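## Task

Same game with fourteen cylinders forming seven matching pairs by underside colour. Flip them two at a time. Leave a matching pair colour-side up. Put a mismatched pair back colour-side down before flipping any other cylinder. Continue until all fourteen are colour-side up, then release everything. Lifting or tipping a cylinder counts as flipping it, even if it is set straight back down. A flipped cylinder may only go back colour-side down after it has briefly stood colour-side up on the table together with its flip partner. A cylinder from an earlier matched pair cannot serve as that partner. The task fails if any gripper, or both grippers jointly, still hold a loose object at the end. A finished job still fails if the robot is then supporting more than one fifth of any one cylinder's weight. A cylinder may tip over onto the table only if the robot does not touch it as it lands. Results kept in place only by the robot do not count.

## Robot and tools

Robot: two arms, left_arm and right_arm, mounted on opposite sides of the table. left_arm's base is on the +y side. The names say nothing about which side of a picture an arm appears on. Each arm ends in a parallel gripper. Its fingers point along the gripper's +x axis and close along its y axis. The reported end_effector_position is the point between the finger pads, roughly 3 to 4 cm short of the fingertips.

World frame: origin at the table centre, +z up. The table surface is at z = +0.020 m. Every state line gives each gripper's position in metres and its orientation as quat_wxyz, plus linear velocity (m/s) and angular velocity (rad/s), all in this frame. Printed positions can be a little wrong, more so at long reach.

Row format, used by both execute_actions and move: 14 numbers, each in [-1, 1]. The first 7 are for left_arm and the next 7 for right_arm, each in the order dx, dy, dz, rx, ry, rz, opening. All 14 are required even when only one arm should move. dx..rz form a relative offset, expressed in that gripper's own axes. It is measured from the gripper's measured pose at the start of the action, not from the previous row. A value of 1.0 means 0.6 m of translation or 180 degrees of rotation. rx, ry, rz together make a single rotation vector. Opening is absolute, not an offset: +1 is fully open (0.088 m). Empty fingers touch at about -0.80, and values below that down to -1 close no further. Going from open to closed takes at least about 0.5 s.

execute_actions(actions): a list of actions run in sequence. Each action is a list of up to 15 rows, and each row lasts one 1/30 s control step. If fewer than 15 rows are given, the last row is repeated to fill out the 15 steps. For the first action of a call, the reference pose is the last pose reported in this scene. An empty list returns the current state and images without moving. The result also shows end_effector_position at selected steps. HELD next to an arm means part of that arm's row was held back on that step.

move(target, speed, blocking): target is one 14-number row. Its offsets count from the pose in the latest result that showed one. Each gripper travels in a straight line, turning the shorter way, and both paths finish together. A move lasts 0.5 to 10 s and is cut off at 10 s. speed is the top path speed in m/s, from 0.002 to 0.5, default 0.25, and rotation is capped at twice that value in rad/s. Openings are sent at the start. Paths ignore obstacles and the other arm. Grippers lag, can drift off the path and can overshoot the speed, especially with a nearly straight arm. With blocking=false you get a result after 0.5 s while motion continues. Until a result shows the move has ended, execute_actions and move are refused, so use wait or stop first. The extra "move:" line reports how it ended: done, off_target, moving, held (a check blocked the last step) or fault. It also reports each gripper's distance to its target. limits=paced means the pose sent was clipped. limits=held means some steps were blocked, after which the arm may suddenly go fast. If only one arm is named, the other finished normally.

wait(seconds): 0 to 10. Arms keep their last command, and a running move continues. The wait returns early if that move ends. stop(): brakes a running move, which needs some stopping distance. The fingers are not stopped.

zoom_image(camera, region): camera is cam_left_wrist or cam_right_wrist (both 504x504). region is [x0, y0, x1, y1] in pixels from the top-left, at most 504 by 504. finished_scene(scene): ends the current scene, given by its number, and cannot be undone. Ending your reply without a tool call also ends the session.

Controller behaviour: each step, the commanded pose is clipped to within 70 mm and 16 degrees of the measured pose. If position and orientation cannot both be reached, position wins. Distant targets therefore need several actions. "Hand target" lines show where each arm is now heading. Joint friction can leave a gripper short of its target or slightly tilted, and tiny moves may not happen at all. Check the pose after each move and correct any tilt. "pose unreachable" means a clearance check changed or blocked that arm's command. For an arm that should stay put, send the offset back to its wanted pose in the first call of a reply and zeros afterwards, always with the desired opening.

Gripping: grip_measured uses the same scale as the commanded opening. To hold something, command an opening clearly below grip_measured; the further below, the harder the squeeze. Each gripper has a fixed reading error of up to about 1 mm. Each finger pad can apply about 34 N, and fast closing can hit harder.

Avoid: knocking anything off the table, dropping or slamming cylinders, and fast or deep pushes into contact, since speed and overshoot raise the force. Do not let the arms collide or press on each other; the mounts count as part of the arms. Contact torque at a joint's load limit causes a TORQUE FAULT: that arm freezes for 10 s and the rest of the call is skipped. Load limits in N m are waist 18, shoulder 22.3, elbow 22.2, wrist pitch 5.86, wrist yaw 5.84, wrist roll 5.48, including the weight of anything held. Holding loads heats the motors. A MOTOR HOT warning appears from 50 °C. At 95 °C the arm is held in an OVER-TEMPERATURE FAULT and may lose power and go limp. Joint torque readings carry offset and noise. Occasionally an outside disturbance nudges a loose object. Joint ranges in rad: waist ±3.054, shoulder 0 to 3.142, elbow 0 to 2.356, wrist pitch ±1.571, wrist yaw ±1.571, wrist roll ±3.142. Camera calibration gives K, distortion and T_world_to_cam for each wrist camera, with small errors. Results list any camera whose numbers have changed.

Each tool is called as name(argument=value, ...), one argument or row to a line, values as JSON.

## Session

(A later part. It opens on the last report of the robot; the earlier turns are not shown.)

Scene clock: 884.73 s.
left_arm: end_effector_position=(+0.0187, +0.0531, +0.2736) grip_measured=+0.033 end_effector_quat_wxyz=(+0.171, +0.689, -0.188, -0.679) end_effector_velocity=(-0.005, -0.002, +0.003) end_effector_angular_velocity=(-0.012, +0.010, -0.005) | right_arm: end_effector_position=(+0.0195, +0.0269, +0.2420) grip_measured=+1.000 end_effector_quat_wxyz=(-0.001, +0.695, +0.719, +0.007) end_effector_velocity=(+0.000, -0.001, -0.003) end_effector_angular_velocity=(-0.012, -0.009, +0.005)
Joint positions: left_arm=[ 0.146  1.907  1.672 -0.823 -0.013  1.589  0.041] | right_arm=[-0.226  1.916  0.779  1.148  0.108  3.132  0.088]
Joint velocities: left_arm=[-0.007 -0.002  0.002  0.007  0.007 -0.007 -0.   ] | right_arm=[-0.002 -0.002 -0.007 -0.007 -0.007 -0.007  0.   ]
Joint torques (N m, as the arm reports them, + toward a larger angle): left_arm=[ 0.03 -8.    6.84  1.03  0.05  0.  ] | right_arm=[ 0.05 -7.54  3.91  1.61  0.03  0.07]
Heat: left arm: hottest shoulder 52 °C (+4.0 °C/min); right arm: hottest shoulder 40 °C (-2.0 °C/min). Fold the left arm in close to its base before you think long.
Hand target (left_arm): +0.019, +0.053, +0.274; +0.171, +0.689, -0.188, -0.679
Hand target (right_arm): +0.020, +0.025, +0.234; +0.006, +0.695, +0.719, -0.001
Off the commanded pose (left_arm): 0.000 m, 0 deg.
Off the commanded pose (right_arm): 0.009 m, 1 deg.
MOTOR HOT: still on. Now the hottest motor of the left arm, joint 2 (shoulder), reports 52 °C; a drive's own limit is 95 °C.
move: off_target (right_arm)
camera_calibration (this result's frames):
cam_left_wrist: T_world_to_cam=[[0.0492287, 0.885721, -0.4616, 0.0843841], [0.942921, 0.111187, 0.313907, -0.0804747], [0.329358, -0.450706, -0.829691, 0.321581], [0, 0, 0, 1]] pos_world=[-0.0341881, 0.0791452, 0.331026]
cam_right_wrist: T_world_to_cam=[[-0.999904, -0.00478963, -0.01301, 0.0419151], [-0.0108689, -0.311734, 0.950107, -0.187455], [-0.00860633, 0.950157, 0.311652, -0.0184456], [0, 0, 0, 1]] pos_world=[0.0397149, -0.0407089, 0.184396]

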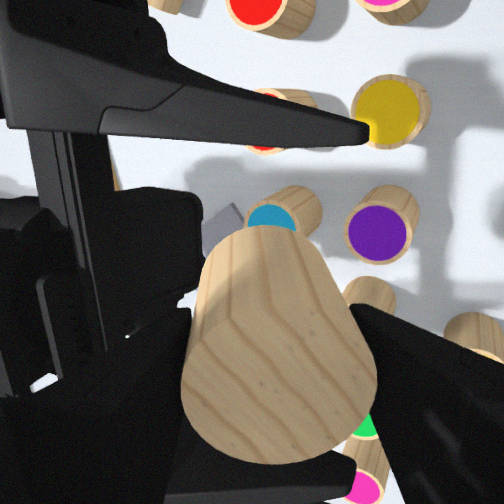

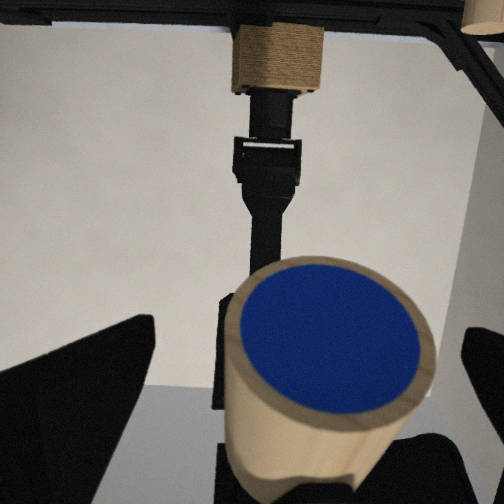

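move(
  target=[0,0,0,0,0,0,-0.4,-0.003,0,0.02,0,-0.008,0,1],
  speed=0.1,
)

Scene clock: 886.50 s.
left_arm: end_effector_position=(+0.0187, +0.0531, +0.2734) grip_measured=+0.033 end_effector_quat_wxyz=(+0.170, +0.689, -0.188, -0.679) end_effector_velocity=(+0.002, +0.002, -0.003) end_effector_angular_velocity=(+0.012, -0.009, +0.027) | right_arm: end_effector_position=(+0.0195, +0.0269, +0.2412) grip_measured=+1.000 end_effector_quat_wxyz=(-0.001, +0.695, +0.719, +0.007) end_effector_velocity=(+0.002, +0.000, -0.006) end_effector_angular_velocity=(-0.017, +0.005, +0.000)
Joint positions: left_arm=[ 0.146  1.907  1.672 -0.823 -0.013  1.589  0.041] | right_arm=[-0.226  1.919  0.778  1.152  0.108  3.132  0.088]
Joint velocities: left_arm=[-0.002  0.002 -0.002 -0.007 -0.022 -0.022 -0.   ] | right_arm=[-0.007  0.007 -0.002 -0.007 -0.007  0.007  0.   ]
Joint torques (N m, as the arm reports them, + toward a larger angle): left_arm=[-0.03 -7.92  6.78  1.04  0.03  0.02] | right_arm=[ 0.04 -6.91  3.68  2.    0.03  0.03]
Heat: left arm: hottest shoulder 52 °C (+4.0 °C/min); right arm: hottest shoulder 40 °C (-1.0 °C/min). Fold the left arm in close to its base before you think long.
Hand target (left_arm): +0.019, +0.053, +0.273; +0.170, +0.689, -0.188, -0.679
Hand target (right_arm): +0.020, +0.025, +0.230; +0.008, +0.695, +0.719, -0.002
Off the commanded pose (left_arm): 0.000 m, 0 deg.
Off the commanded pose (right_arm): 0.011 m, 1 deg.
MOTOR HOT: still on. Now the hottest motor of the left arm, joint 2 (shoulder), reports 52 °C; a drive's own limit is 95 °C.
move: off_target (right_arm)
camera_calibration (this result's frames):
cam_left_wrist: T_world_to_cam=[[0.0492306, 0.885897, -0.461262, 0.0842241], [0.94292, 0.111067, 0.313954, -0.0804247], [0.329362, -0.450389, -0.829862, 0.321459], [0, 0, 0, 1]] pos_world=[-0.0341886, 0.0791003, 0.330865]
cam_right_wrist: T_world_to_cam=[[-0.999904, -0.00478963, -0.01301, 0.0419031], [-0.0108689, -0.311734, 0.950107, -0.186624], [-0.00860633, 0.950157, 0.311652, -0.0181781], [0, 0, 0, 1]] pos_world=[0.0397142, -0.0407042, 0.183523]

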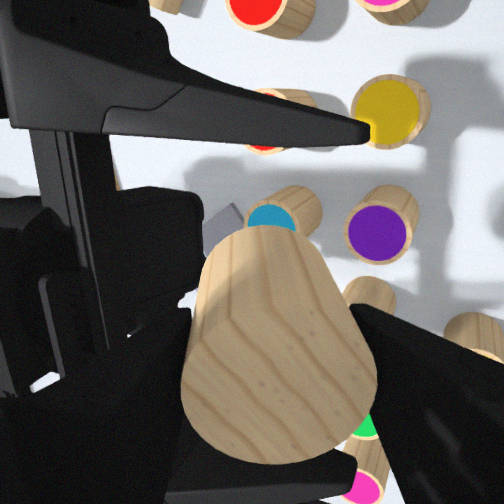

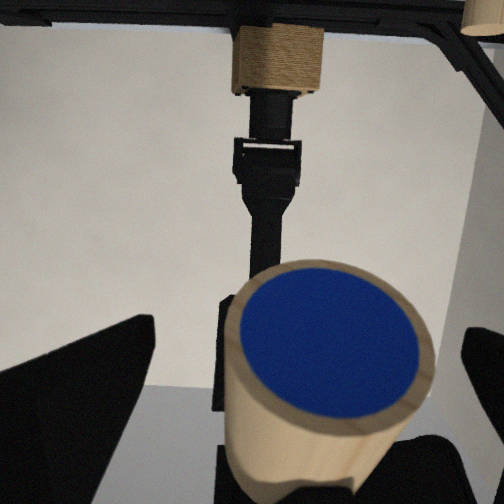

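Close enough.

move(
  target=[0,0,0,0,0,0,-0.4,0,0,0,0,0,0,-0.4],
)

move(
  target=[0,0,0,0,0,0,0.45,0,0,0,0,0,0,-0.4],
)

move(
  target=[-0.115,0,0,0,0,0,0.45,0,0,0,0,0,0,-0.4],
)

move(
  target=[0,0,0,0,0,0,0.45,0,0,0,-0.99,0,0,-0.4],
  speed=0.5,
)

move(
  target=[0,0,0,0,0,0,0.45,-0.235,0.065,-0.11,-0.01,0.165,0,-0.4],
)

Scene clock: 891.50 s.
left_arm: end_effector_position=(+0.0181, +0.0532, +0.2733) grip_measured=+0.033 end_effector_quat_wxyz=(+0.171, +0.688, -0.188, -0.680) end_effector_velocity=(+0.000, +0.005, -0.002) end_effector_angular_velocity=(+0.022, -0.003, +0.008) | right_arm: end_effector_position=(+0.0207, +0.0270, +0.2408) grip_measured=+0.012 end_effector_quat_wxyz=(-0.000, +0.696, +0.718, +0.007) end_effector_velocity=(+0.000, -0.000, -0.001) end_effector_angular_velocity=(-0.007, -0.023, +0.014)
Joint positions: left_arm=[ 0.145  1.907  1.671 -0.823 -0.011  1.587  0.041] | right_arm=[-0.228  1.92   0.778  1.153  0.11   3.131  0.04 ]
Joint velocities: left_arm=[-0.002 -0.002 -0.002 -0.022 -0.007 -0.007 -0.   ] | right_arm=[-0.007 -0.002 -0.002 -0.007 -0.022 -0.022 -0.   ]
Joint torques (N m, as the arm reports them, + toward a larger angle): left_arm=[-0.03 -8.08  6.9   1.05 -0.01  0.05] | right_arm=[ 0.21 -8.45  5.11  1.81 -0.06  0.02]
Heat: left arm: hottest shoulder 51 °C (+2.0 °C/min); right arm: hottest shoulder 40 °C (-1.0 °C/min). Fold the left arm in close to its base before you think long.
Hand target (left_arm): +0.019, +0.053, +0.273; +0.171, +0.689, -0.188, -0.679
Hand target (right_arm): +0.020, +0.027, +0.241; -0.001, +0.695, +0.719, +0.007
Off the commanded pose (left_arm): 0.001 m, 0 deg.
Off the commanded pose (right_arm): 0.001 m, 0 deg.
MOTOR HOT: still on. Now the hottest motor of the left arm, joint 2 (shoulder), reports 51 °C; a drive's own limit is 95 °C.
move: done
camera_calibration (this result's frames):
cam_left_wrist: T_world_to_cam=[[0.0480541, 0.886081, -0.461032, 0.0840699], [0.94361, 0.11109, 0.311864, -0.0792808], [0.327552, -0.450021, -0.830777, 0.321833], [0, 0, 0, 1]] pos_world=[-0.034647, 0.0791461, 0.330855]
cam_right_wrist: T_world_to_cam=[[-0.999892, -0.00134979, -0.0146236, 0.0433462], [-0.0134786, -0.311018, 0.950308, -0.186209], [-0.00583093, 0.950403, 0.310967, -0.0180066], [0, 0, 0, 1]] pos_world=[0.0407267, -0.0407425, 0.18319]

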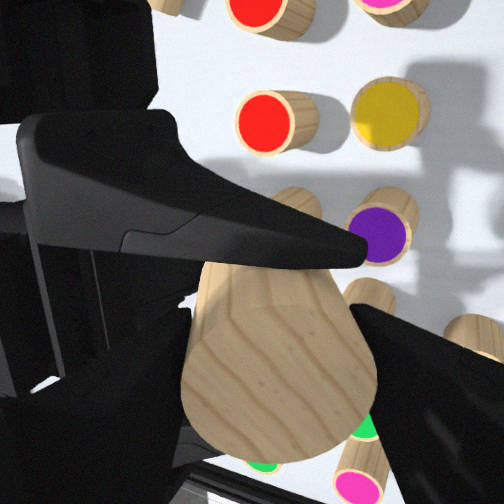

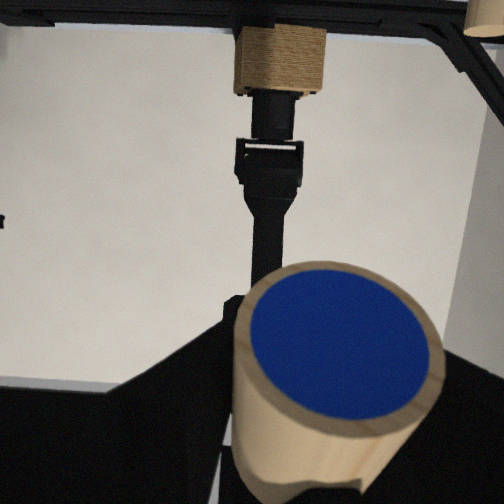

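Scene clock: 892.17 s.
left_arm: end_effector_position=(+0.0181, +0.0532, +0.2733) grip_measured=+0.448 end_effector_quat_wxyz=(+0.171, +0.688, -0.188, -0.680) end_effector_velocity=(-0.000, +0.002, -0.001) end_effector_angular_velocity=(+0.007, -0.003, +0.008) | right_arm: end_effector_position=(+0.0207, +0.0270, +0.2408) grip_measured=+0.012 end_effector_quat_wxyz=(-0.000, +0.696, +0.718, +0.007) end_effector_velocity=(+0.000, -0.000, -0.004) end_effector_angular_velocity=(-0.012, -0.009, +0.005)
Joint positions: left_arm=[ 0.145  1.907  1.671 -0.823 -0.011  1.587  0.061] | right_arm=[-0.228  1.92   0.778  1.153  0.11   3.131  0.04 ]
Joint velocities: left_arm=[-0.002 -0.002 -0.002 -0.007 -0.007 -0.007  0.   ] | right_arm=[-0.002  0.002 -0.002 -0.007 -0.007 -0.007 -0.   ]
Joint torques (N m, as the arm reports them, + toward a larger angle): left_arm=[-0.05 -7.89  6.8   1.02  0.04 -0.02] | right_arm=[ 0.02 -8.42  5.01  1.83  0.   -0.04]
Heat: left arm: hottest shoulder 51 °C (+2.0 °C/min); right arm: hottest shoulder 40 °C (-1.0 °C/min). Fold the left arm in close to its base before you think long.
Hand target (left_arm): +0.018, +0.053, +0.273; +0.171, +0.688, -0.188, -0.680
Hand target (right_arm): +0.021, +0.027, +0.241; -0.000, +0.696, +0.718, +0.007
Off the commanded pose (left_arm): 0.000 m, 0 deg.
Off the commanded pose (right_arm): 0.000 m, 0 deg.
MOTOR HOT: still on. Now the hottest motor of the left arm, joint 2 (shoulder), reports 51 °C; a drive's own limit is 95 °C.
move: done
camera_calibration (this result's frames):
cam_left_wrist: T_world_to_cam=[[0.0480541, 0.886081, -0.461032, 0.0840699], [0.94361, 0.11109, 0.311864, -0.0792808], [0.327552, -0.450021, -0.830777, 0.321833], [0, 0, 0, 1]] pos_world=[-0.034647, 0.0791461, 0.330855]
cam_right_wrist: T_world_to_cam=[[-0.999892, -0.00134979, -0.0146236, 0.0433462], [-0.0134786, -0.311018, 0.950308, -0.186209], [-0.00583093, 0.950403, 0.310967, -0.0180066], [0, 0, 0, 1]] pos_world=[0.0407267, -0.0407425, 0.18319]

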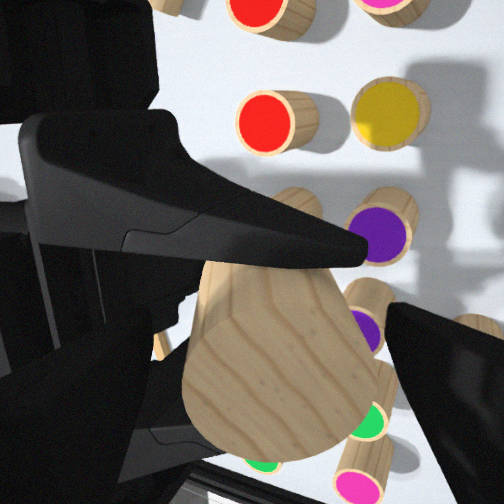

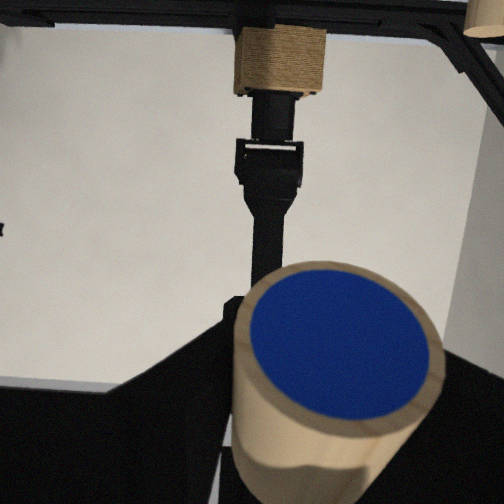

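Scene clock: 893.03 s.
left_arm: end_effector_position=(+0.0182, +0.0867, +0.3283) grip_measured=+0.450 end_effector_quat_wxyz=(+0.166, +0.689, -0.184, -0.681) end_effector_velocity=(-0.002, +0.003, -0.001) end_effector_angular_velocity=(+0.017, +0.004, +0.015) | right_arm: end_effector_position=(+0.0209, +0.0270, +0.2404) grip_measured=+0.012 end_effector_quat_wxyz=(+0.000, +0.696, +0.718, +0.007) end_effector_velocity=(+0.000, -0.000, -0.001) end_effector_angular_velocity=(-0.007, -0.009, +0.015)
Joint positions: left_arm=[ 0.145  1.803  1.76  -1.027 -0.011  1.588  0.061] | right_arm=[-0.228  1.92   0.778  1.151  0.11   3.131  0.04 ]
Joint velocities: left_arm=[-0.007  0.002  0.007 -0.022 -0.007 -0.022 -0.   ] | right_arm=[-0.007 -0.002 -0.002 -0.007 -0.022 -0.007 -0.   ]
Joint torques (N m, as the arm reports them, + toward a larger angle): left_arm=[-0.25 -7.67  7.92  0.81 -0.02 -0.1 ] | right_arm=[ 0.09 -8.38  5.01  1.93 -0.01 -0.02]
Heat: left arm: hottest shoulder 51 °C (+1.0 °C/min); right arm: hottest shoulder 40 °C (-1.0 °C/min). Fold the left arm in close to its base before you think long.
Hand target (left_arm): +0.017, +0.087, +0.333; +0.170, +0.688, -0.188, -0.680
Hand target (right_arm): +0.021, +0.027, +0.241; -0.000, +0.696, +0.718, +0.007
Off the commanded pose (left_arm): 0.005 m, 1 deg.
Off the commanded pose (right_arm): 0.000 m, 0 deg.
MOTOR HOT: still on. Now the hottest motor of the left arm, joint 2 (shoulder), reports 51 °C; a drive's own limit is 95 °C.
move: done
camera_calibration (this result's frames):
cam_left_wrist: T_world_to_cam=[[0.0491728, 0.891075, -0.451185, 0.0760568], [0.943631, 0.106596, 0.313366, -0.100318], [0.327328, -0.441161, -0.835604, 0.383424], [0, 0, 0, 1]] pos_world=[-0.0345824, 0.112073, 0.386142]
cam_right_wrist: T_world_to_cam=[[-0.99989, -0.000609199, -0.0148319, 0.043612], [-0.0139147, -0.309571, 0.950774, -0.186025], [-0.00517074, 0.950876, 0.309529, -0.0176063], [0, 0, 0, 1]] pos_world=[0.0409276, -0.0408201, 0.182965]

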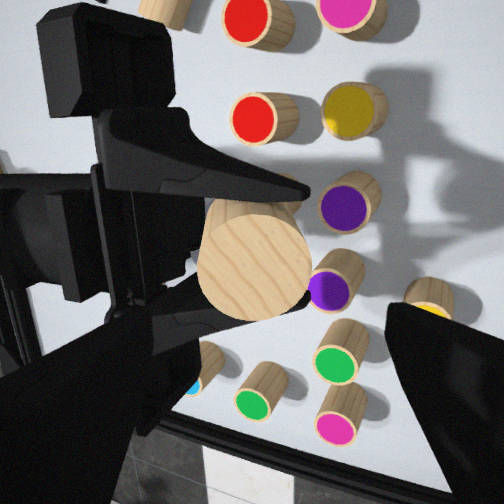

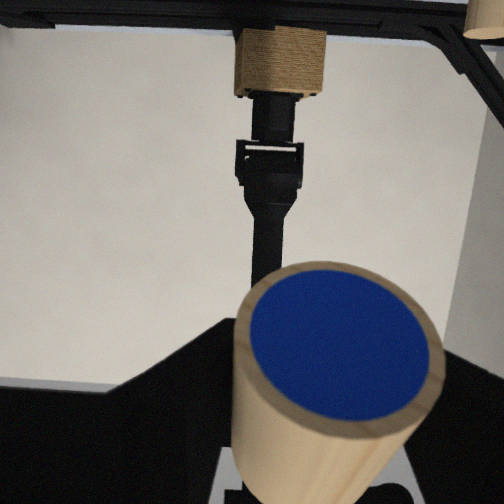

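Scene clock: 896.73 s.
left_arm: end_effector_position=(+0.0182, +0.0867, +0.3283) grip_measured=+0.450 end_effector_quat_wxyz=(+0.166, +0.689, -0.184, -0.681) end_effector_velocity=(+0.000, +0.001, +0.001) end_effector_angular_velocity=(+0.002, +0.004, +0.020) | right_arm: end_effector_position=(+0.0210, +0.0270, +0.2404) grip_measured=+0.011 end_effector_quat_wxyz=(+0.696, +0.013, +0.007, +0.717) end_effector_velocity=(+0.000, -0.000, -0.001) end_effector_angular_velocity=(-0.007, -0.023, +0.005)
Joint positions: left_arm=[ 0.145  1.803  1.76  -1.027 -0.011  1.588  0.061] | right_arm=[-0.228  1.92   0.778  1.151  0.111  0.028  0.04 ]
Joint velocities: left_arm=[-0.002 -0.002  0.002 -0.007 -0.007 -0.022 -0.   ] | right_arm=[-0.002 -0.002 -0.002 -0.007 -0.007 -0.022 -0.   ]
Joint torques (N m, as the arm reports them, + toward a larger angle): left_arm=[-0.08 -7.3   6.68  1.03  0.03 -0.03] | right_arm=[ 0.06 -8.37  5.07  1.85  0.01 -0.17]
Heat: left arm: hottest shoulder 51 °C (+1.0 °C/min); right arm: hottest shoulder 41 °C (+0.0 °C/min). Fold the left arm in close to its base before you think long.
Hand target (left_arm): +0.018, +0.087, +0.328; +0.166, +0.689, -0.184, -0.681
Hand target (right_arm): +0.021, +0.027, +0.240; +0.696, +0.011, +0.005, +0.718
Off the commanded pose (left_arm): 0.000 m, 0 deg.
Off the commanded pose (right_arm): 0.000 m, 0 deg.
MOTOR HOT: still on. Now the hottest motor of the left arm, joint 2 (shoulder), reports 51 °C; a drive's own limit is 95 °C.
move: done
camera_calibration (this result's frames):
cam_left_wrist: T_world_to_cam=[[0.0491728, 0.891075, -0.451185, 0.0760568], [0.943631, 0.106596, 0.313366, -0.100318], [0.327328, -0.441161, -0.835604, 0.383424], [0, 0, 0, 1]] pos_world=[-0.0345824, 0.112073, 0.386142]
cam_right_wrist: T_world_to_cam=[[0.997988, 0.0586657, -0.0240545, 0.00233414], [-0.00589078, -0.291945, -0.956417, 0.271863], [-0.0631315, 0.954634, -0.291012, 0.127891], [0, 0, 0, 1]] pos_world=[0.00734601, -0.0428574, 0.297288]

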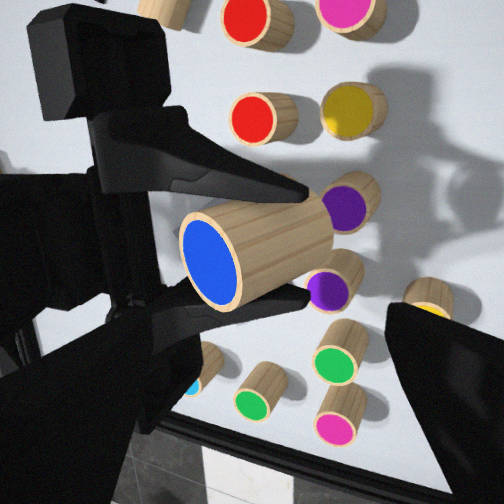

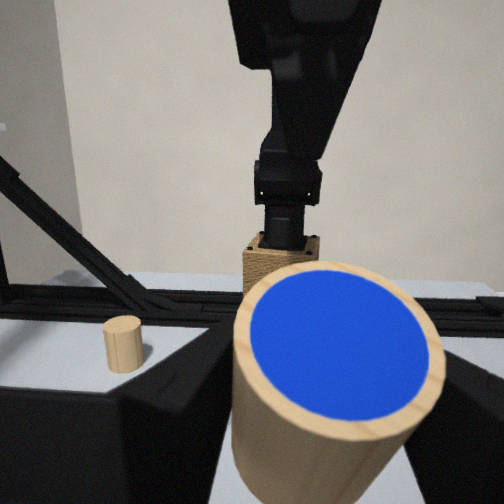

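Scene clock: 898.27 s.
left_arm: end_effector_position=(+0.0182, +0.0866, +0.3281) grip_measured=+0.450 end_effector_quat_wxyz=(+0.166, +0.689, -0.184, -0.681) end_effector_velocity=(+0.002, +0.001, +0.001) end_effector_angular_velocity=(+0.002, -0.016, +0.015) | right_arm: end_effector_position=(-0.0159, -0.1107, +0.1757) grip_measured=+0.012 end_effector_quat_wxyz=(+0.672, -0.181, +0.172, +0.697) end_effector_velocity=(-0.000, -0.004, -0.004) end_effector_angular_velocity=(-0.027, +0.000, +0.005)
Joint positions: left_arm=[ 0.145  1.803  1.76  -1.027 -0.011  1.588  0.061] | right_arm=[0.006 1.419 0.458 0.431 0.295 0.165 0.04 ]
Joint velocities: left_arm=[-0.002 -0.002  0.002 -0.007 -0.022 -0.007  0.   ] | right_arm=[ 0.002 -0.012 -0.002 -0.037 -0.007  0.007 -0.   ]
Joint torques (N m, as the arm reports them, + toward a larger angle): left_arm=[ 0.09 -7.22  6.73  1.02  0.06  0.  ] | right_arm=[ 0.31 -6.17  4.32  1.54  0.25  0.12]
Heat: left arm: hottest shoulder 51 °C (+1.0 °C/min); right arm: hottest shoulder 41 °C (+0.0 °C/min). Fold the left arm in close to its base before you think long.
Hand target (left_arm): +0.018, +0.087, +0.328; +0.166, +0.689, -0.184, -0.681
Hand target (right_arm): -0.015, -0.114, +0.174; +0.673, -0.181, +0.175, +0.696
Off the commanded pose (left_arm): 0.000 m, 0 deg.
Off the commanded pose (right_arm): 0.004 m, 0 deg.
MOTOR HOT: still on. Now the hottest motor of the left arm, joint 2 (shoulder), reports 51 °C; a drive's own limit is 95 °C.
move: done
camera_calibration (this result's frames):
cam_left_wrist: T_world_to_cam=[[0.0491749, 0.891247, -0.450845, 0.0758983], [0.943629, 0.106477, 0.313411, -0.100267], [0.327331, -0.440842, -0.83577, 0.3833], [0, 0, 0, 1]] pos_world=[-0.0345832, 0.112007, 0.385994]
cam_right_wrist: T_world_to_cam=[[0.997868, 0.0649424, -0.00649706, 0.0432711], [0.0425621, -0.722972, -0.689566, 0.0756615], [-0.0494792, 0.687819, -0.724194, 0.284997], [0, 0, 0, 1]] pos_world=[-0.0322977, -0.144135, 0.258848]

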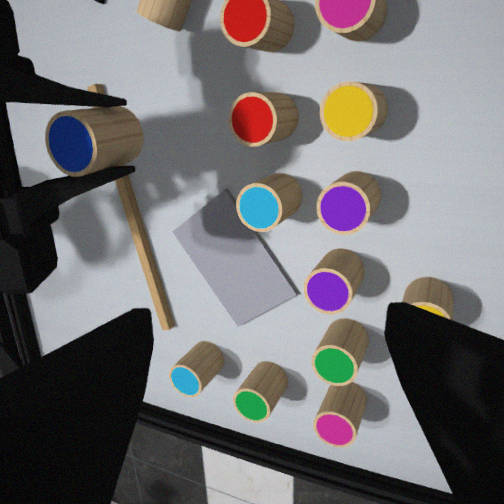

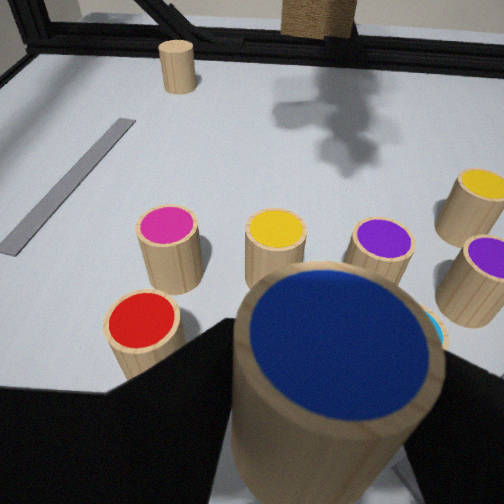

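move(
  target=[0,0,0,0,0,0,0.45,0.056,0,-0.13,0,0,0,-0.4],
  speed=0.15,
)

Scene clock: 900.53 s.
left_arm: end_effector_position=(+0.0182, +0.0866, +0.3281) grip_measured=+0.450 end_effector_quat_wxyz=(+0.166, +0.689, -0.184, -0.681) end_effector_velocity=(-0.002, +0.005, -0.002) end_effector_angular_velocity=(+0.022, +0.010, +0.000) | right_arm: end_effector_position=(-0.0153, -0.1162, +0.0961) grip_measured=+0.012 end_effector_quat_wxyz=(+0.672, -0.176, +0.169, +0.699) end_effector_velocity=(-0.002, -0.000, -0.002) end_effector_angular_velocity=(+0.001, -0.002, +0.012)
Joint positions: left_arm=[ 0.145  1.803  1.76  -1.027 -0.011  1.588  0.061] | right_arm=[0.012 1.842 0.321 1.003 0.299 0.167 0.04 ]
Joint velocities: left_arm=[-0.002 -0.002 -0.002 -0.022  0.007 -0.007  0.   ] | right_arm=[ 0.002  0.017 -0.002  0.022 -0.007 -0.007  0.   ]
Joint torques (N m, as the arm reports them, + toward a larger angle): left_arm=[-0.1  -7.31  6.7   1.02  0.07 -0.02] | right_arm=[ 0.3  -4.86  2.04  2.    0.22  0.07]
Heat: left arm: hottest shoulder 51 °C (+1.0 °C/min); right arm: hottest shoulder 41 °C (+0.0 °C/min). Fold the left arm in close to its base before you think long.
Hand target (left_arm): +0.018, +0.087, +0.328; +0.166, +0.689, -0.184, -0.681
Hand target (right_arm): -0.014, -0.119, +0.092; +0.672, -0.181, +0.172, +0.697
Off the commanded pose (left_arm): 0.000 m, 0 deg.
Off the commanded pose (right_arm): 0.006 m, 1 deg.
MOTOR HOT: still on. Now the hottest motor of the left arm, joint 2 (shoulder), reports 51 °C; a drive's own limit is 95 °C.
move: done
camera_calibration (this result's frames):
cam_left_wrist: T_world_to_cam=[[0.0491749, 0.891247, -0.450845, 0.0758983], [0.943629, 0.106477, 0.313411, -0.100267], [0.327331, -0.440842, -0.83577, 0.3833], [0, 0, 0, 1]] pos_world=[-0.0345832, 0.112007, 0.385994]
cam_right_wrist: T_world_to_cam=[[0.997725, 0.0667218, -0.00964318, 0.0430211], [0.0410555, -0.71482, -0.698103, 0.0185601], [-0.0534718, 0.696119, -0.715933, 0.231229], [0, 0, 0, 1]] pos_world=[-0.031321, -0.150566, 0.178916]

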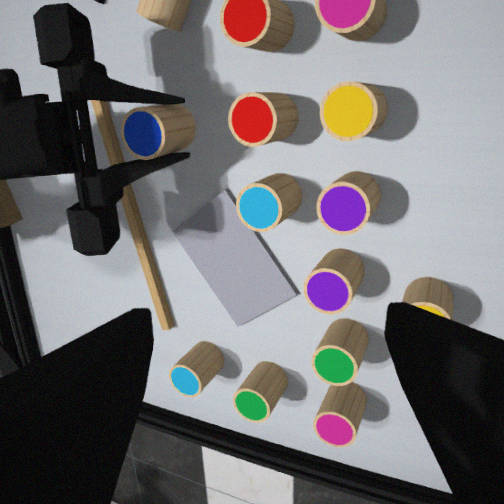

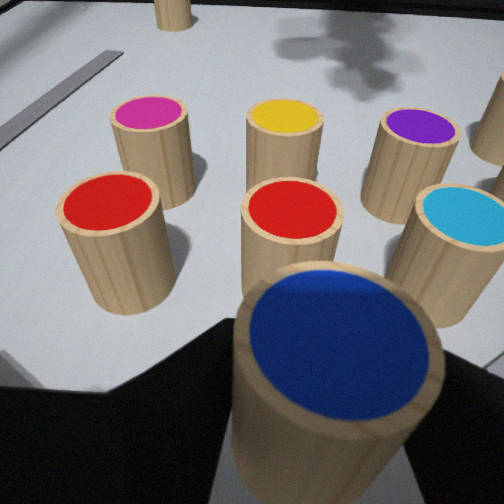

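move(
  target=[0,0,0,0,0,0,0.45,0.029,0,-0.055,0,0.005,0,-0.4],
  speed=0.05,
)

Scene clock: 902.53 s.
left_arm: end_effector_position=(+0.0182, +0.0867, +0.3280) grip_measured=+0.450 end_effector_quat_wxyz=(+0.166, +0.689, -0.184, -0.681) end_effector_velocity=(+0.002, +0.003, -0.002) end_effector_angular_velocity=(+0.012, -0.016, +0.015) | right_arm: end_effector_position=(-0.0149, -0.1175, +0.0622) grip_measured=+0.012 end_effector_quat_wxyz=(+0.671, -0.180, +0.172, +0.698) end_effector_velocity=(+0.000, -0.001, -0.004) end_effector_angular_velocity=(-0.004, +0.009, +0.000)
Joint positions: left_arm=[ 0.145  1.803  1.76  -1.027 -0.011  1.588  0.061] | right_arm=[0.012 2.066 0.323 1.214 0.298 0.167 0.04 ]
Joint velocities: left_arm=[-0.002 -0.002 -0.007 -0.007 -0.022 -0.007 -0.   ] | right_arm=[-0.002  0.022 -0.002  0.022 -0.007  0.007 -0.   ]
Joint torques (N m, as the arm reports them, + toward a larger angle): left_arm=[-0.11 -7.22  6.61  1.03  0.05 -0.01] | right_arm=[-0.14 -4.62  2.52  1.74 -0.02  0.08]
Heat: left arm: hottest shoulder 51 °C (+1.0 °C/min); right arm: hottest shoulder 41 °C (+0.0 °C/min). Fold the left arm in close to its base before you think long.
Hand target (left_arm): +0.018, +0.087, +0.328; +0.166, +0.689, -0.184, -0.681
Hand target (right_arm): -0.015, -0.117, +0.059; +0.671, -0.181, +0.175, +0.698
Off the commanded pose (left_arm): 0.000 m, 0 deg.
Off the commanded pose (right_arm): 0.004 m, 0 deg.
MOTOR HOT: still on. Now the hottest motor of the left arm, joint 2 (shoulder), reports 51 °C; a drive's own limit is 95 °C.
move: done
camera_calibration (this result's frames):
cam_left_wrist: T_world_to_cam=[[0.049177, 0.891419, -0.450505, 0.075663], [0.943628, 0.106357, 0.313456, -0.100236], [0.327335, -0.440524, -0.835937, 0.383238], [0, 0, 0, 1]] pos_world=[-0.0345828, 0.112039, 0.385869]
cam_right_wrist: T_world_to_cam=[[0.997687, 0.067627, -0.00689924, 0.042367], [0.0441509, -0.721812, -0.690679, -0.00729554], [-0.0516885, 0.688777, -0.723128, 0.207518], [0, 0, 0, 1]] pos_world=[-0.0312206, -0.151065, 0.145316]

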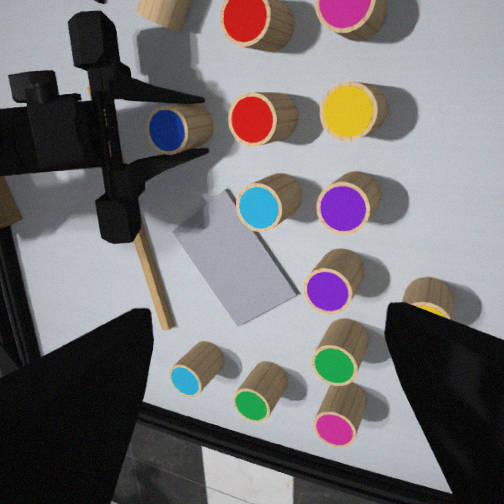

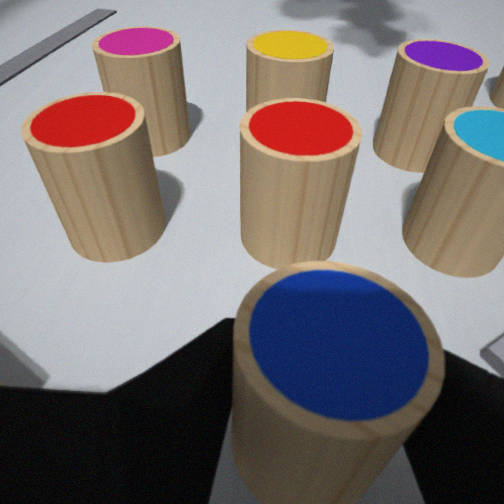

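move(
  target=[0,0,0,0,0,0,0.45,0.007,0,-0.013,0,0,0,-0.4],
  speed=0.03,
)

Scene clock: 904.50 s.
left_arm: end_effector_position=(+0.0182, +0.0867, +0.3280) grip_measured=+0.450 end_effector_quat_wxyz=(+0.166, +0.689, -0.184, -0.681) end_effector_velocity=(+0.000, +0.004, -0.000) end_effector_angular_velocity=(+0.017, -0.016, +0.010) | right_arm: end_effector_position=(-0.0154, -0.1160, +0.0610) grip_measured=+0.011 end_effector_quat_wxyz=(+0.673, -0.170, +0.167, +0.700) end_effector_velocity=(+0.000, +0.000, +0.001) end_effector_angular_velocity=(+0.013, -0.005, -0.001)
Joint positions: left_arm=[ 0.145  1.803  1.76  -1.027 -0.011  1.588  0.061] | right_arm=[0.012 2.104 0.324 1.274 0.299 0.167 0.04 ]
Joint velocities: left_arm=[-0.007 -0.002  0.002 -0.022 -0.022 -0.007 -0.   ] | right_arm=[ 0.002  0.007 -0.002  0.022  0.007 -0.007 -0.   ]
Joint torques (N m, as the arm reports them, + toward a larger angle): left_arm=[-0.11 -7.15  6.71  1.02  0.04 -0.01] | right_arm=[ 0.03 -3.86  2.02  1.28  0.04 -0.01]
Heat: left arm: hottest shoulder 51 °C (+1.0 °C/min); right arm: hottest shoulder 40 °C (-1.0 °C/min). Fold the left arm in close to its base before you think long.
Hand target (left_arm): +0.018, +0.087, +0.328; +0.166, +0.689, -0.184, -0.681
Hand target (right_arm): -0.015, -0.118, +0.054; +0.671, -0.180, +0.172, +0.698
Off the commanded pose (left_arm): 0.000 m, 0 deg.
Off the commanded pose (right_arm): 0.008 m, 1 deg.
MOTOR HOT: still on. Now the hottest motor of the left arm, joint 2 (shoulder), reports 51 °C; a drive's own limit is 95 °C.
move: done
camera_calibration (this result's frames):
cam_left_wrist: T_world_to_cam=[[0.049177, 0.891419, -0.450505, 0.075663], [0.943628, 0.106357, 0.313456, -0.100236], [0.327335, -0.440524, -0.835937, 0.383238], [0, 0, 0, 1]] pos_world=[-0.0345828, 0.112039, 0.385869]
cam_right_wrist: T_world_to_cam=[[0.997648, 0.0671844, -0.0135813, 0.0431084], [0.0379893, -0.706895, -0.706297, -0.0043971], [-0.0570527, 0.70412, -0.707785, 0.206322], [0, 0, 0, 1]] pos_world=[-0.0310687, -0.15128, 0.143511]

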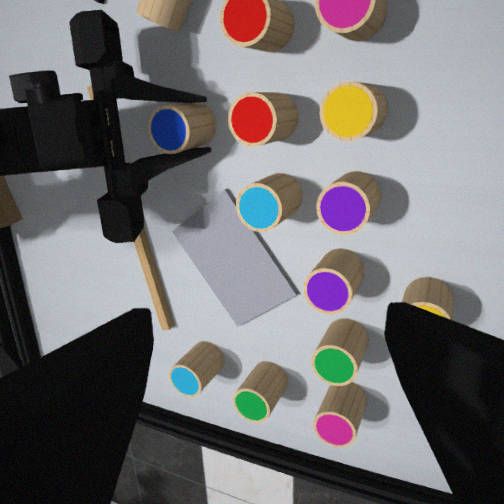

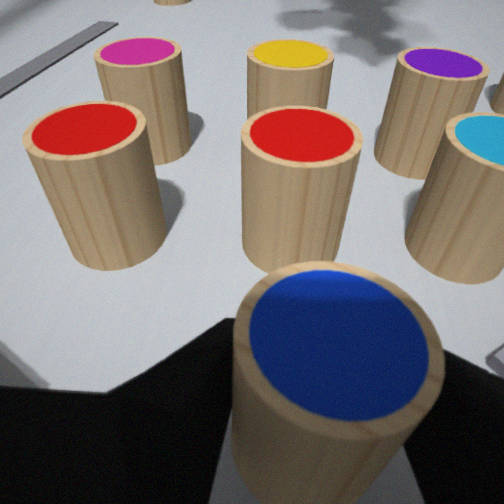

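move(
  target=[0.045,-0.467,0.28,0,0,-0.158,1,0,0,0,0,0,0,0.4],
  speed=0.3,
)

move(
  target=[0,0,0,0,0,0,1,-0.13,0,0.005,0,0,0,0.4],
  speed=0.15,
)

move(
  target=[0,0,0,0,0,0,1,-0.06,0,0.12,0,0,0,1],
)

Scene clock: 908.17 s.
left_arm: end_effector_position=(-0.1411, +0.3220, +0.1700) grip_measured=+1.000 end_effector_quat_wxyz=(-0.004, +0.711, -0.011, -0.703) end_effector_velocity=(+0.001, +0.004, -0.002) end_effector_angular_velocity=(+0.008, -0.016, +0.010) | right_arm: end_effector_position=(-0.0155, -0.1159, +0.0608) grip_measured=+0.400 end_effector_quat_wxyz=(+0.673, -0.170, +0.167, +0.700) end_effector_velocity=(+0.000, -0.001, -0.001) end_effector_angular_velocity=(-0.008, -0.006, +0.007)
Joint positions: left_arm=[-0.542  1.57   0.97  -0.97  -0.015  0.892  0.088] | right_arm=[0.012 2.105 0.324 1.275 0.299 0.167 0.059]
Joint velocities: left_arm=[-0.012  0.002 -0.007 -0.007 -0.007 -0.022  0.   ] | right_arm=[-0.002 -0.002 -0.002 -0.007 -0.007 -0.007 -0.   ]
Joint torques (N m, as the arm reports them, + toward a larger angle): left_arm=[-0.27 -3.95  5.05  0.46  0.21 -0.1 ] | right_arm=[ 0.02 -6.43  1.49  1.63  0.09 -0.02]
Heat: left arm: hottest shoulder 50 °C (+0.0 °C/min); right arm: hottest shoulder 40 °C (-1.0 °C/min). Fold the left arm in close to its base before you think long.
Hand target (left_arm): -0.141, +0.324, +0.167; -0.007, +0.712, -0.006, -0.702
Hand target (right_arm): -0.015, -0.116, +0.061; +0.673, -0.170, +0.167, +0.700
Off the commanded pose (left_arm): 0.003 m, 1 deg.
Off the commanded pose (right_arm): 0.000 m, 0 deg.
MOTOR HOT: still on. Now the hottest motor of the left arm, joint 2 (shoulder), reports 50 °C; a drive's own limit is 95 °C.
move: done
camera_calibration (this result's frames):
cam_left_wrist: T_world_to_cam=[[0.0413867, 0.998885, 0.0226934, -0.313543], [0.941972, -0.0465813, 0.332445, 0.120296], [0.333131, 0.00761779, -0.94285, 0.28166], [0, 0, 0, 1]] pos_world=[-0.194169, 0.316651, 0.232686]
cam_right_wrist: T_world_to_cam=[[0.997648, 0.0671844, -0.0135813, 0.0431234], [0.0379893, -0.706895, -0.706297, -0.00450891], [-0.0570527, 0.70412, -0.707785, 0.206131], [0, 0, 0, 1]] pos_world=[-0.0310904, -0.151226, 0.143298]

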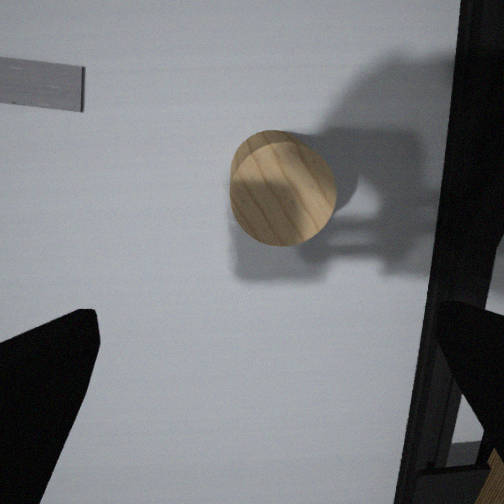

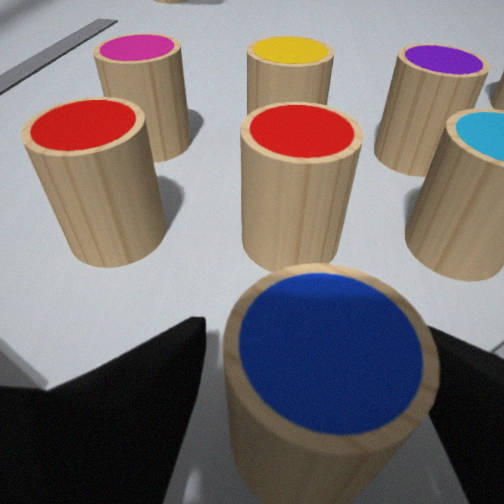

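Scene clock: 909.17 s.
left_arm: end_effector_position=(-0.1412, +0.3220, +0.1700) grip_measured=+1.000 end_effector_quat_wxyz=(-0.004, +0.711, -0.011, -0.703) end_effector_velocity=(+0.004, +0.004, +0.000) end_effector_angular_velocity=(+0.012, -0.020, -0.010) | right_arm: end_effector_position=(-0.0137, -0.1808, +0.0998) grip_measured=+0.400 end_effector_quat_wxyz=(+0.672, -0.170, +0.165, +0.702) end_effector_velocity=(+0.002, -0.005, -0.001) end_effector_angular_velocity=(-0.021, -0.023, +0.004)
Joint positions: left_arm=[-0.542  1.57   0.97  -0.97  -0.015  0.892  0.088] | right_arm=[0.15  1.694 0.084 1.083 0.417 0.236 0.059]
Joint velocities: left_arm=[-0.002 -0.002 -0.002 -0.022 -0.007  0.007  0.   ] | right_arm=[ 0.007 -0.046 -0.007 -0.066  0.007 -0.007  0.   ]
Joint torques (N m, as the arm reports them, + toward a larger angle): left_arm=[ 0.08 -4.7   5.7   0.25  0.02  0.01] | right_arm=[ 0.24 -4.7   1.49  1.48  0.24  0.19]
Heat: left arm: hottest shoulder 50 °C (+0.0 °C/min); right arm: hottest shoulder 40 °C (-1.0 °C/min). Fold the left arm in close to its base before you think long.
Hand target (left_arm): -0.141, +0.322, +0.170; -0.004, +0.711, -0.011, -0.703
Hand target (right_arm): -0.013, -0.184, +0.099; +0.673, -0.170, +0.167, +0.700
Off the commanded pose (left_arm): 0.000 m, 0 deg.
Off the commanded pose (right_arm): 0.003 m, 0 deg.
MOTOR HOT: still on. Now the hottest motor of the left arm, joint 2 (shoulder), reports 50 °C; a drive's own limit is 95 °C.
move: done
camera_calibration (this result's frames):
cam_left_wrist: T_world_to_cam=[[0.0413868, 0.998886, 0.0226889, -0.313601], [0.941973, -0.0465799, 0.332441, 0.12037], [0.333128, 0.00761364, -0.942851, 0.281686], [0, 0, 0, 1]] pos_world=[-0.194244, 0.316714, 0.232687]
cam_right_wrist: T_world_to_cam=[[0.997442, 0.0703728, -0.0125157, 0.0466836], [0.0407766, -0.704046, -0.708983, -0.0220392], [-0.0587047, 0.706659, -0.705115, 0.279748], [0, 0, 0, 1]] pos_world=[-0.029243, -0.216489, 0.182214]

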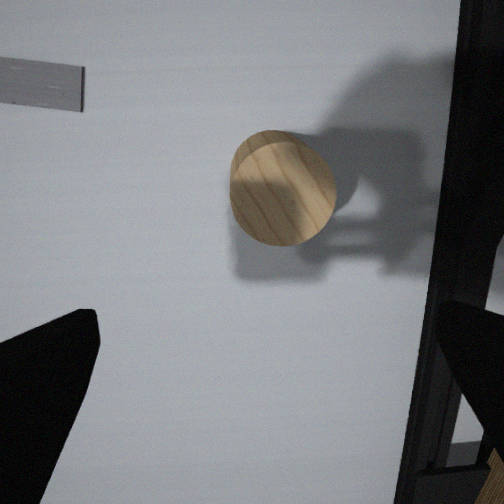

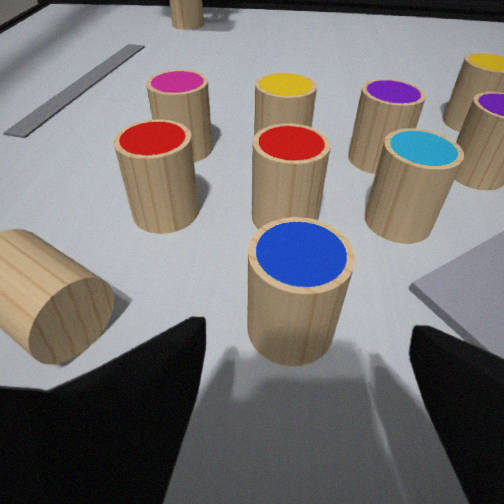

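Scene clock: 910.17 s.
left_arm: end_effector_position=(-0.1412, +0.3220, +0.1700) grip_measured=+1.000 end_effector_quat_wxyz=(-0.004, +0.711, -0.011, -0.703) end_effector_velocity=(+0.003, +0.003, -0.001) end_effector_angular_velocity=(+0.004, -0.013, +0.020) | right_arm: end_effector_position=(-0.0128, -0.1817, +0.1742) grip_measured=+1.000 end_effector_quat_wxyz=(+0.672, -0.178, +0.164, +0.700) end_effector_velocity=(-0.000, -0.001, -0.000) end_effector_angular_velocity=(-0.017, +0.001, +0.000)
Joint positions: left_arm=[-0.542  1.57   0.97  -0.97  -0.015  0.892  0.088] | right_arm=[0.15  1.071 0.242 0.289 0.419 0.227 0.088]
Joint velocities: left_arm=[-0.002 -0.002 -0.007 -0.007 -0.007 -0.022  0.   ] | right_arm=[-0.002 -0.007  0.012 -0.037 -0.007  0.007  0.   ]
Joint torques (N m, as the arm reports them, + toward a larger angle): left_arm=[-0.13 -4.66  5.7   0.22  0.04  0.  ] | right_arm=[-0.12 -3.2   7.57  1.49  0.05  0.18]
Heat: left arm: hottest shoulder 50 °C (+1.0 °C/min); right arm: hottest shoulder 40 °C (-1.0 °C/min). Fold the left arm in close to its base before you think long.
Hand target (left_arm): -0.141, +0.322, +0.170; -0.004, +0.711, -0.011, -0.703
Hand target (right_arm): -0.014, -0.179, +0.180; +0.672, -0.170, +0.165, +0.702
Off the commanded pose (left_arm): 0.000 m, 0 deg.
Off the commanded pose (right_arm): 0.006 m, 1 deg.
MOTOR HOT: still on. Now the hottest motor of the left arm, joint 2 (shoulder), reports 50 °C; a drive's own limit is 95 °C.
move: done
camera_calibration (this result's frames):
cam_left_wrist: T_world_to_cam=[[0.0413868, 0.998886, 0.0226889, -0.313601], [0.941973, -0.0465799, 0.332441, 0.12037], [0.333128, 0.00761364, -0.942851, 0.281686], [0, 0, 0, 1]] pos_world=[-0.194244, 0.316714, 0.232687]
cam_right_wrist: T_world_to_cam=[[0.997376, 0.072387, 0.00121375, 0.0448172], [0.0524973, -0.711579, -0.700642, 0.0273295], [-0.0498537, 0.698867, -0.713512, 0.333076], [0, 0, 0, 1]] pos_world=[-0.0295292, -0.216573, 0.256747]

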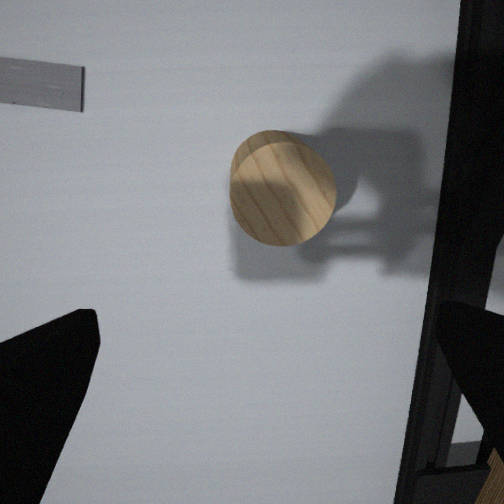

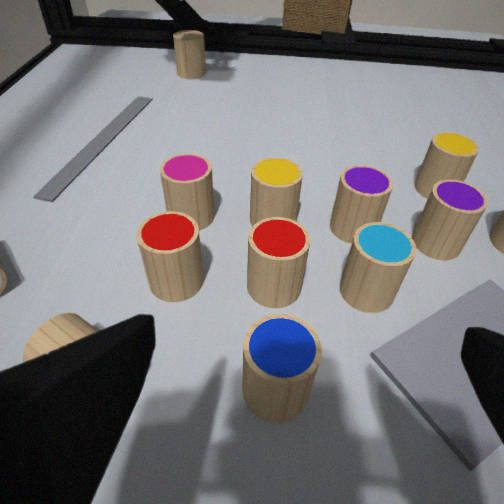

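move(
  target=[0.025,-0.018,0.038,0,0,0,0.45,0.1,-0.066,0.167,0,-0.155,0,1],
)

Scene clock: 912.77 s.
left_arm: end_effector_position=(-0.1639, +0.3316, +0.1576) grip_measured=+0.450 end_effector_quat_wxyz=(-0.002, +0.709, -0.013, -0.705) end_effector_velocity=(+0.001, +0.000, -0.000) end_effector_angular_velocity=(-0.000, -0.010, +0.020) | right_arm: end_effector_position=(+0.0206, -0.0832, +0.2350) grip_measured=+1.000 end_effector_quat_wxyz=(+0.690, -0.003, -0.000, +0.724) end_effector_velocity=(-0.001, +0.002, +0.006) end_effector_angular_velocity=(+0.031, -0.001, +0.015)
Joint positions: left_arm=[-0.631  1.614  0.961 -0.91  -0.015  0.804  0.061] | right_arm=[-0.17   1.599  0.331  1.263  0.151 -0.004  0.088]
Joint velocities: left_arm=[-0.002  0.002  0.002 -0.007 -0.007 -0.022 -0.   ] | right_arm=[-0.007  0.012  0.007  0.037 -0.022 -0.007  0.   ]
Joint torques (N m, as the arm reports them, + toward a larger angle): left_arm=[-0.38 -4.24  4.91  0.47  0.07 -0.09] | right_arm=[-0.3  -4.41  5.71  1.98 -0.07 -0.21]
Heat: left arm: hottest shoulder 49 °C (+0.0 °C/min); right arm: hottest shoulder 40 °C (-1.0 °C/min). Fold the left arm in close to its base before you think long.
Hand target (left_arm): -0.163, +0.333, +0.155; -0.004, +0.711, -0.010, -0.703
Hand target (right_arm): +0.021, -0.080, +0.235; +0.690, -0.004, -0.003, +0.724
Off the commanded pose (left_arm): 0.003 m, 1 deg.
Off the commanded pose (right_arm): 0.003 m, 0 deg.
MOTOR HOT: still on. Now the hottest motor of the left arm, joint 2 (shoulder), reports 49 °C; a drive's own limit is 95 °C.
move: done
camera_calibration (this result's frames):
cam_left_wrist: T_world_to_cam=[[0.0426631, 0.99896, 0.0160752, -0.320687], [0.94401, -0.0455744, 0.326754, 0.14728], [0.327147, 0.00123485, -0.944973, 0.278925], [0, 0, 0, 1]] pos_world=[-0.216602, 0.326721, 0.220608]
cam_right_wrist: T_world_to_cam=[[0.997031, 0.0763908, 0.00970294, 0.00257962], [0.0325437, -0.303808, -0.952177, 0.231758], [-0.0697898, 0.949666, -0.305392, 0.234638], [0, 0, 0, 1]] pos_world=[0.0062611, -0.152615, 0.292306]

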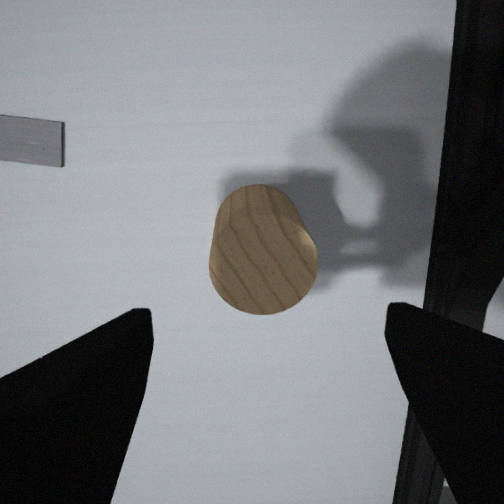

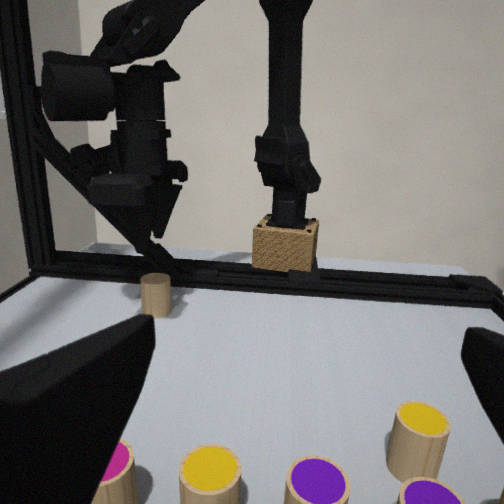

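move(
  target=[0.126,-0.005,0,0,0,0,0.45,0,0,0,0.99,0,0,1],
  speed=0.5,
)

Scene clock: 917.83 s.
left_arm: end_effector_position=(-0.1642, +0.3313, +0.0849) grip_measured=+0.450 end_effector_quat_wxyz=(+0.001, +0.707, -0.016, -0.708) end_effector_velocity=(-0.001, +0.004, +0.000) end_effector_angular_velocity=(+0.010, +0.000, -0.000) | right_arm: end_effector_position=(+0.0207, -0.0830, +0.2353) grip_measured=+1.000 end_effector_quat_wxyz=(+0.016, +0.690, +0.723, +0.015) end_effector_velocity=(-0.002, -0.001, -0.005) end_effector_angular_velocity=(-0.021, -0.026, +0.010)
Joint positions: left_arm=[-0.631  1.774  0.801 -0.581 -0.015  0.804  0.061] | right_arm=[-0.171  1.601  0.332  1.266  0.151  3.098  0.088]
Joint velocities: left_arm=[-0.007 -0.002 -0.002 -0.007  0.007 -0.007 -0.   ] | right_arm=[ 0.002 -0.002 -0.002 -0.022 -0.007 -0.022  0.   ]
Joint torques (N m, as the arm reports them, + toward a larger angle): left_arm=[-0.17 -4.47  4.17  0.51  0.   -0.04] | right_arm=[ 0.1  -5.52  4.36  1.63  0.01  0.14]
Heat: left arm: hottest shoulder 48 °C (-1.0 °C/min); right arm: hottest shoulder 39 °C (-2.0 °C/min). Fold the left arm in close to its base before you think long.
Hand target (left_arm): -0.163, +0.333, +0.082; -0.002, +0.709, -0.013, -0.705
Hand target (right_arm): +0.021, -0.083, +0.235; +0.014, +0.690, +0.723, +0.012
Off the commanded pose (left_arm): 0.004 m, 1 deg.
Off the commanded pose (right_arm): 0.000 m, 0 deg.
MOTOR HOT: still on. Now the hottest motor of the left arm, joint 2 (shoulder), reports 48 °C; a drive's own limit is 95 °C.
move: done
camera_calibration (this result's frames):
cam_left_wrist: T_world_to_cam=[[0.0423672, 0.999061, 0.0090685, -0.318689], [0.946218, -0.0430369, 0.320654, 0.171331], [0.320743, -0.00500442, -0.947153, 0.211583], [0, 0, 0, 1]] pos_world=[-0.216478, 0.326823, 0.148354]
cam_right_wrist: T_world_to_cam=[[-0.998634, -0.0180091, -0.0490433, 0.0498551], [-0.0414023, -0.299755, 0.953117, -0.214413], [-0.0318658, 0.953846, 0.2986, 0.0919082], [0, 0, 0, 1]] pos_world=[0.0438386, -0.15104, 0.179362]

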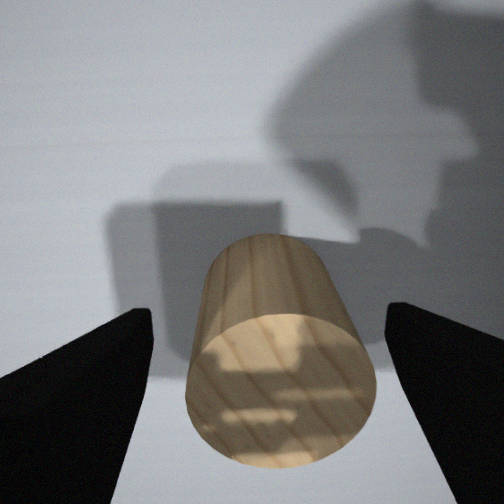

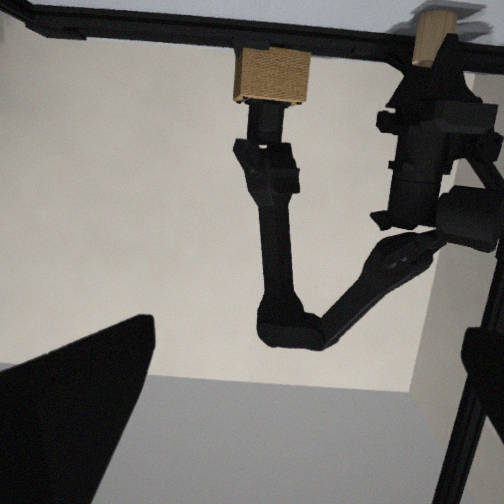

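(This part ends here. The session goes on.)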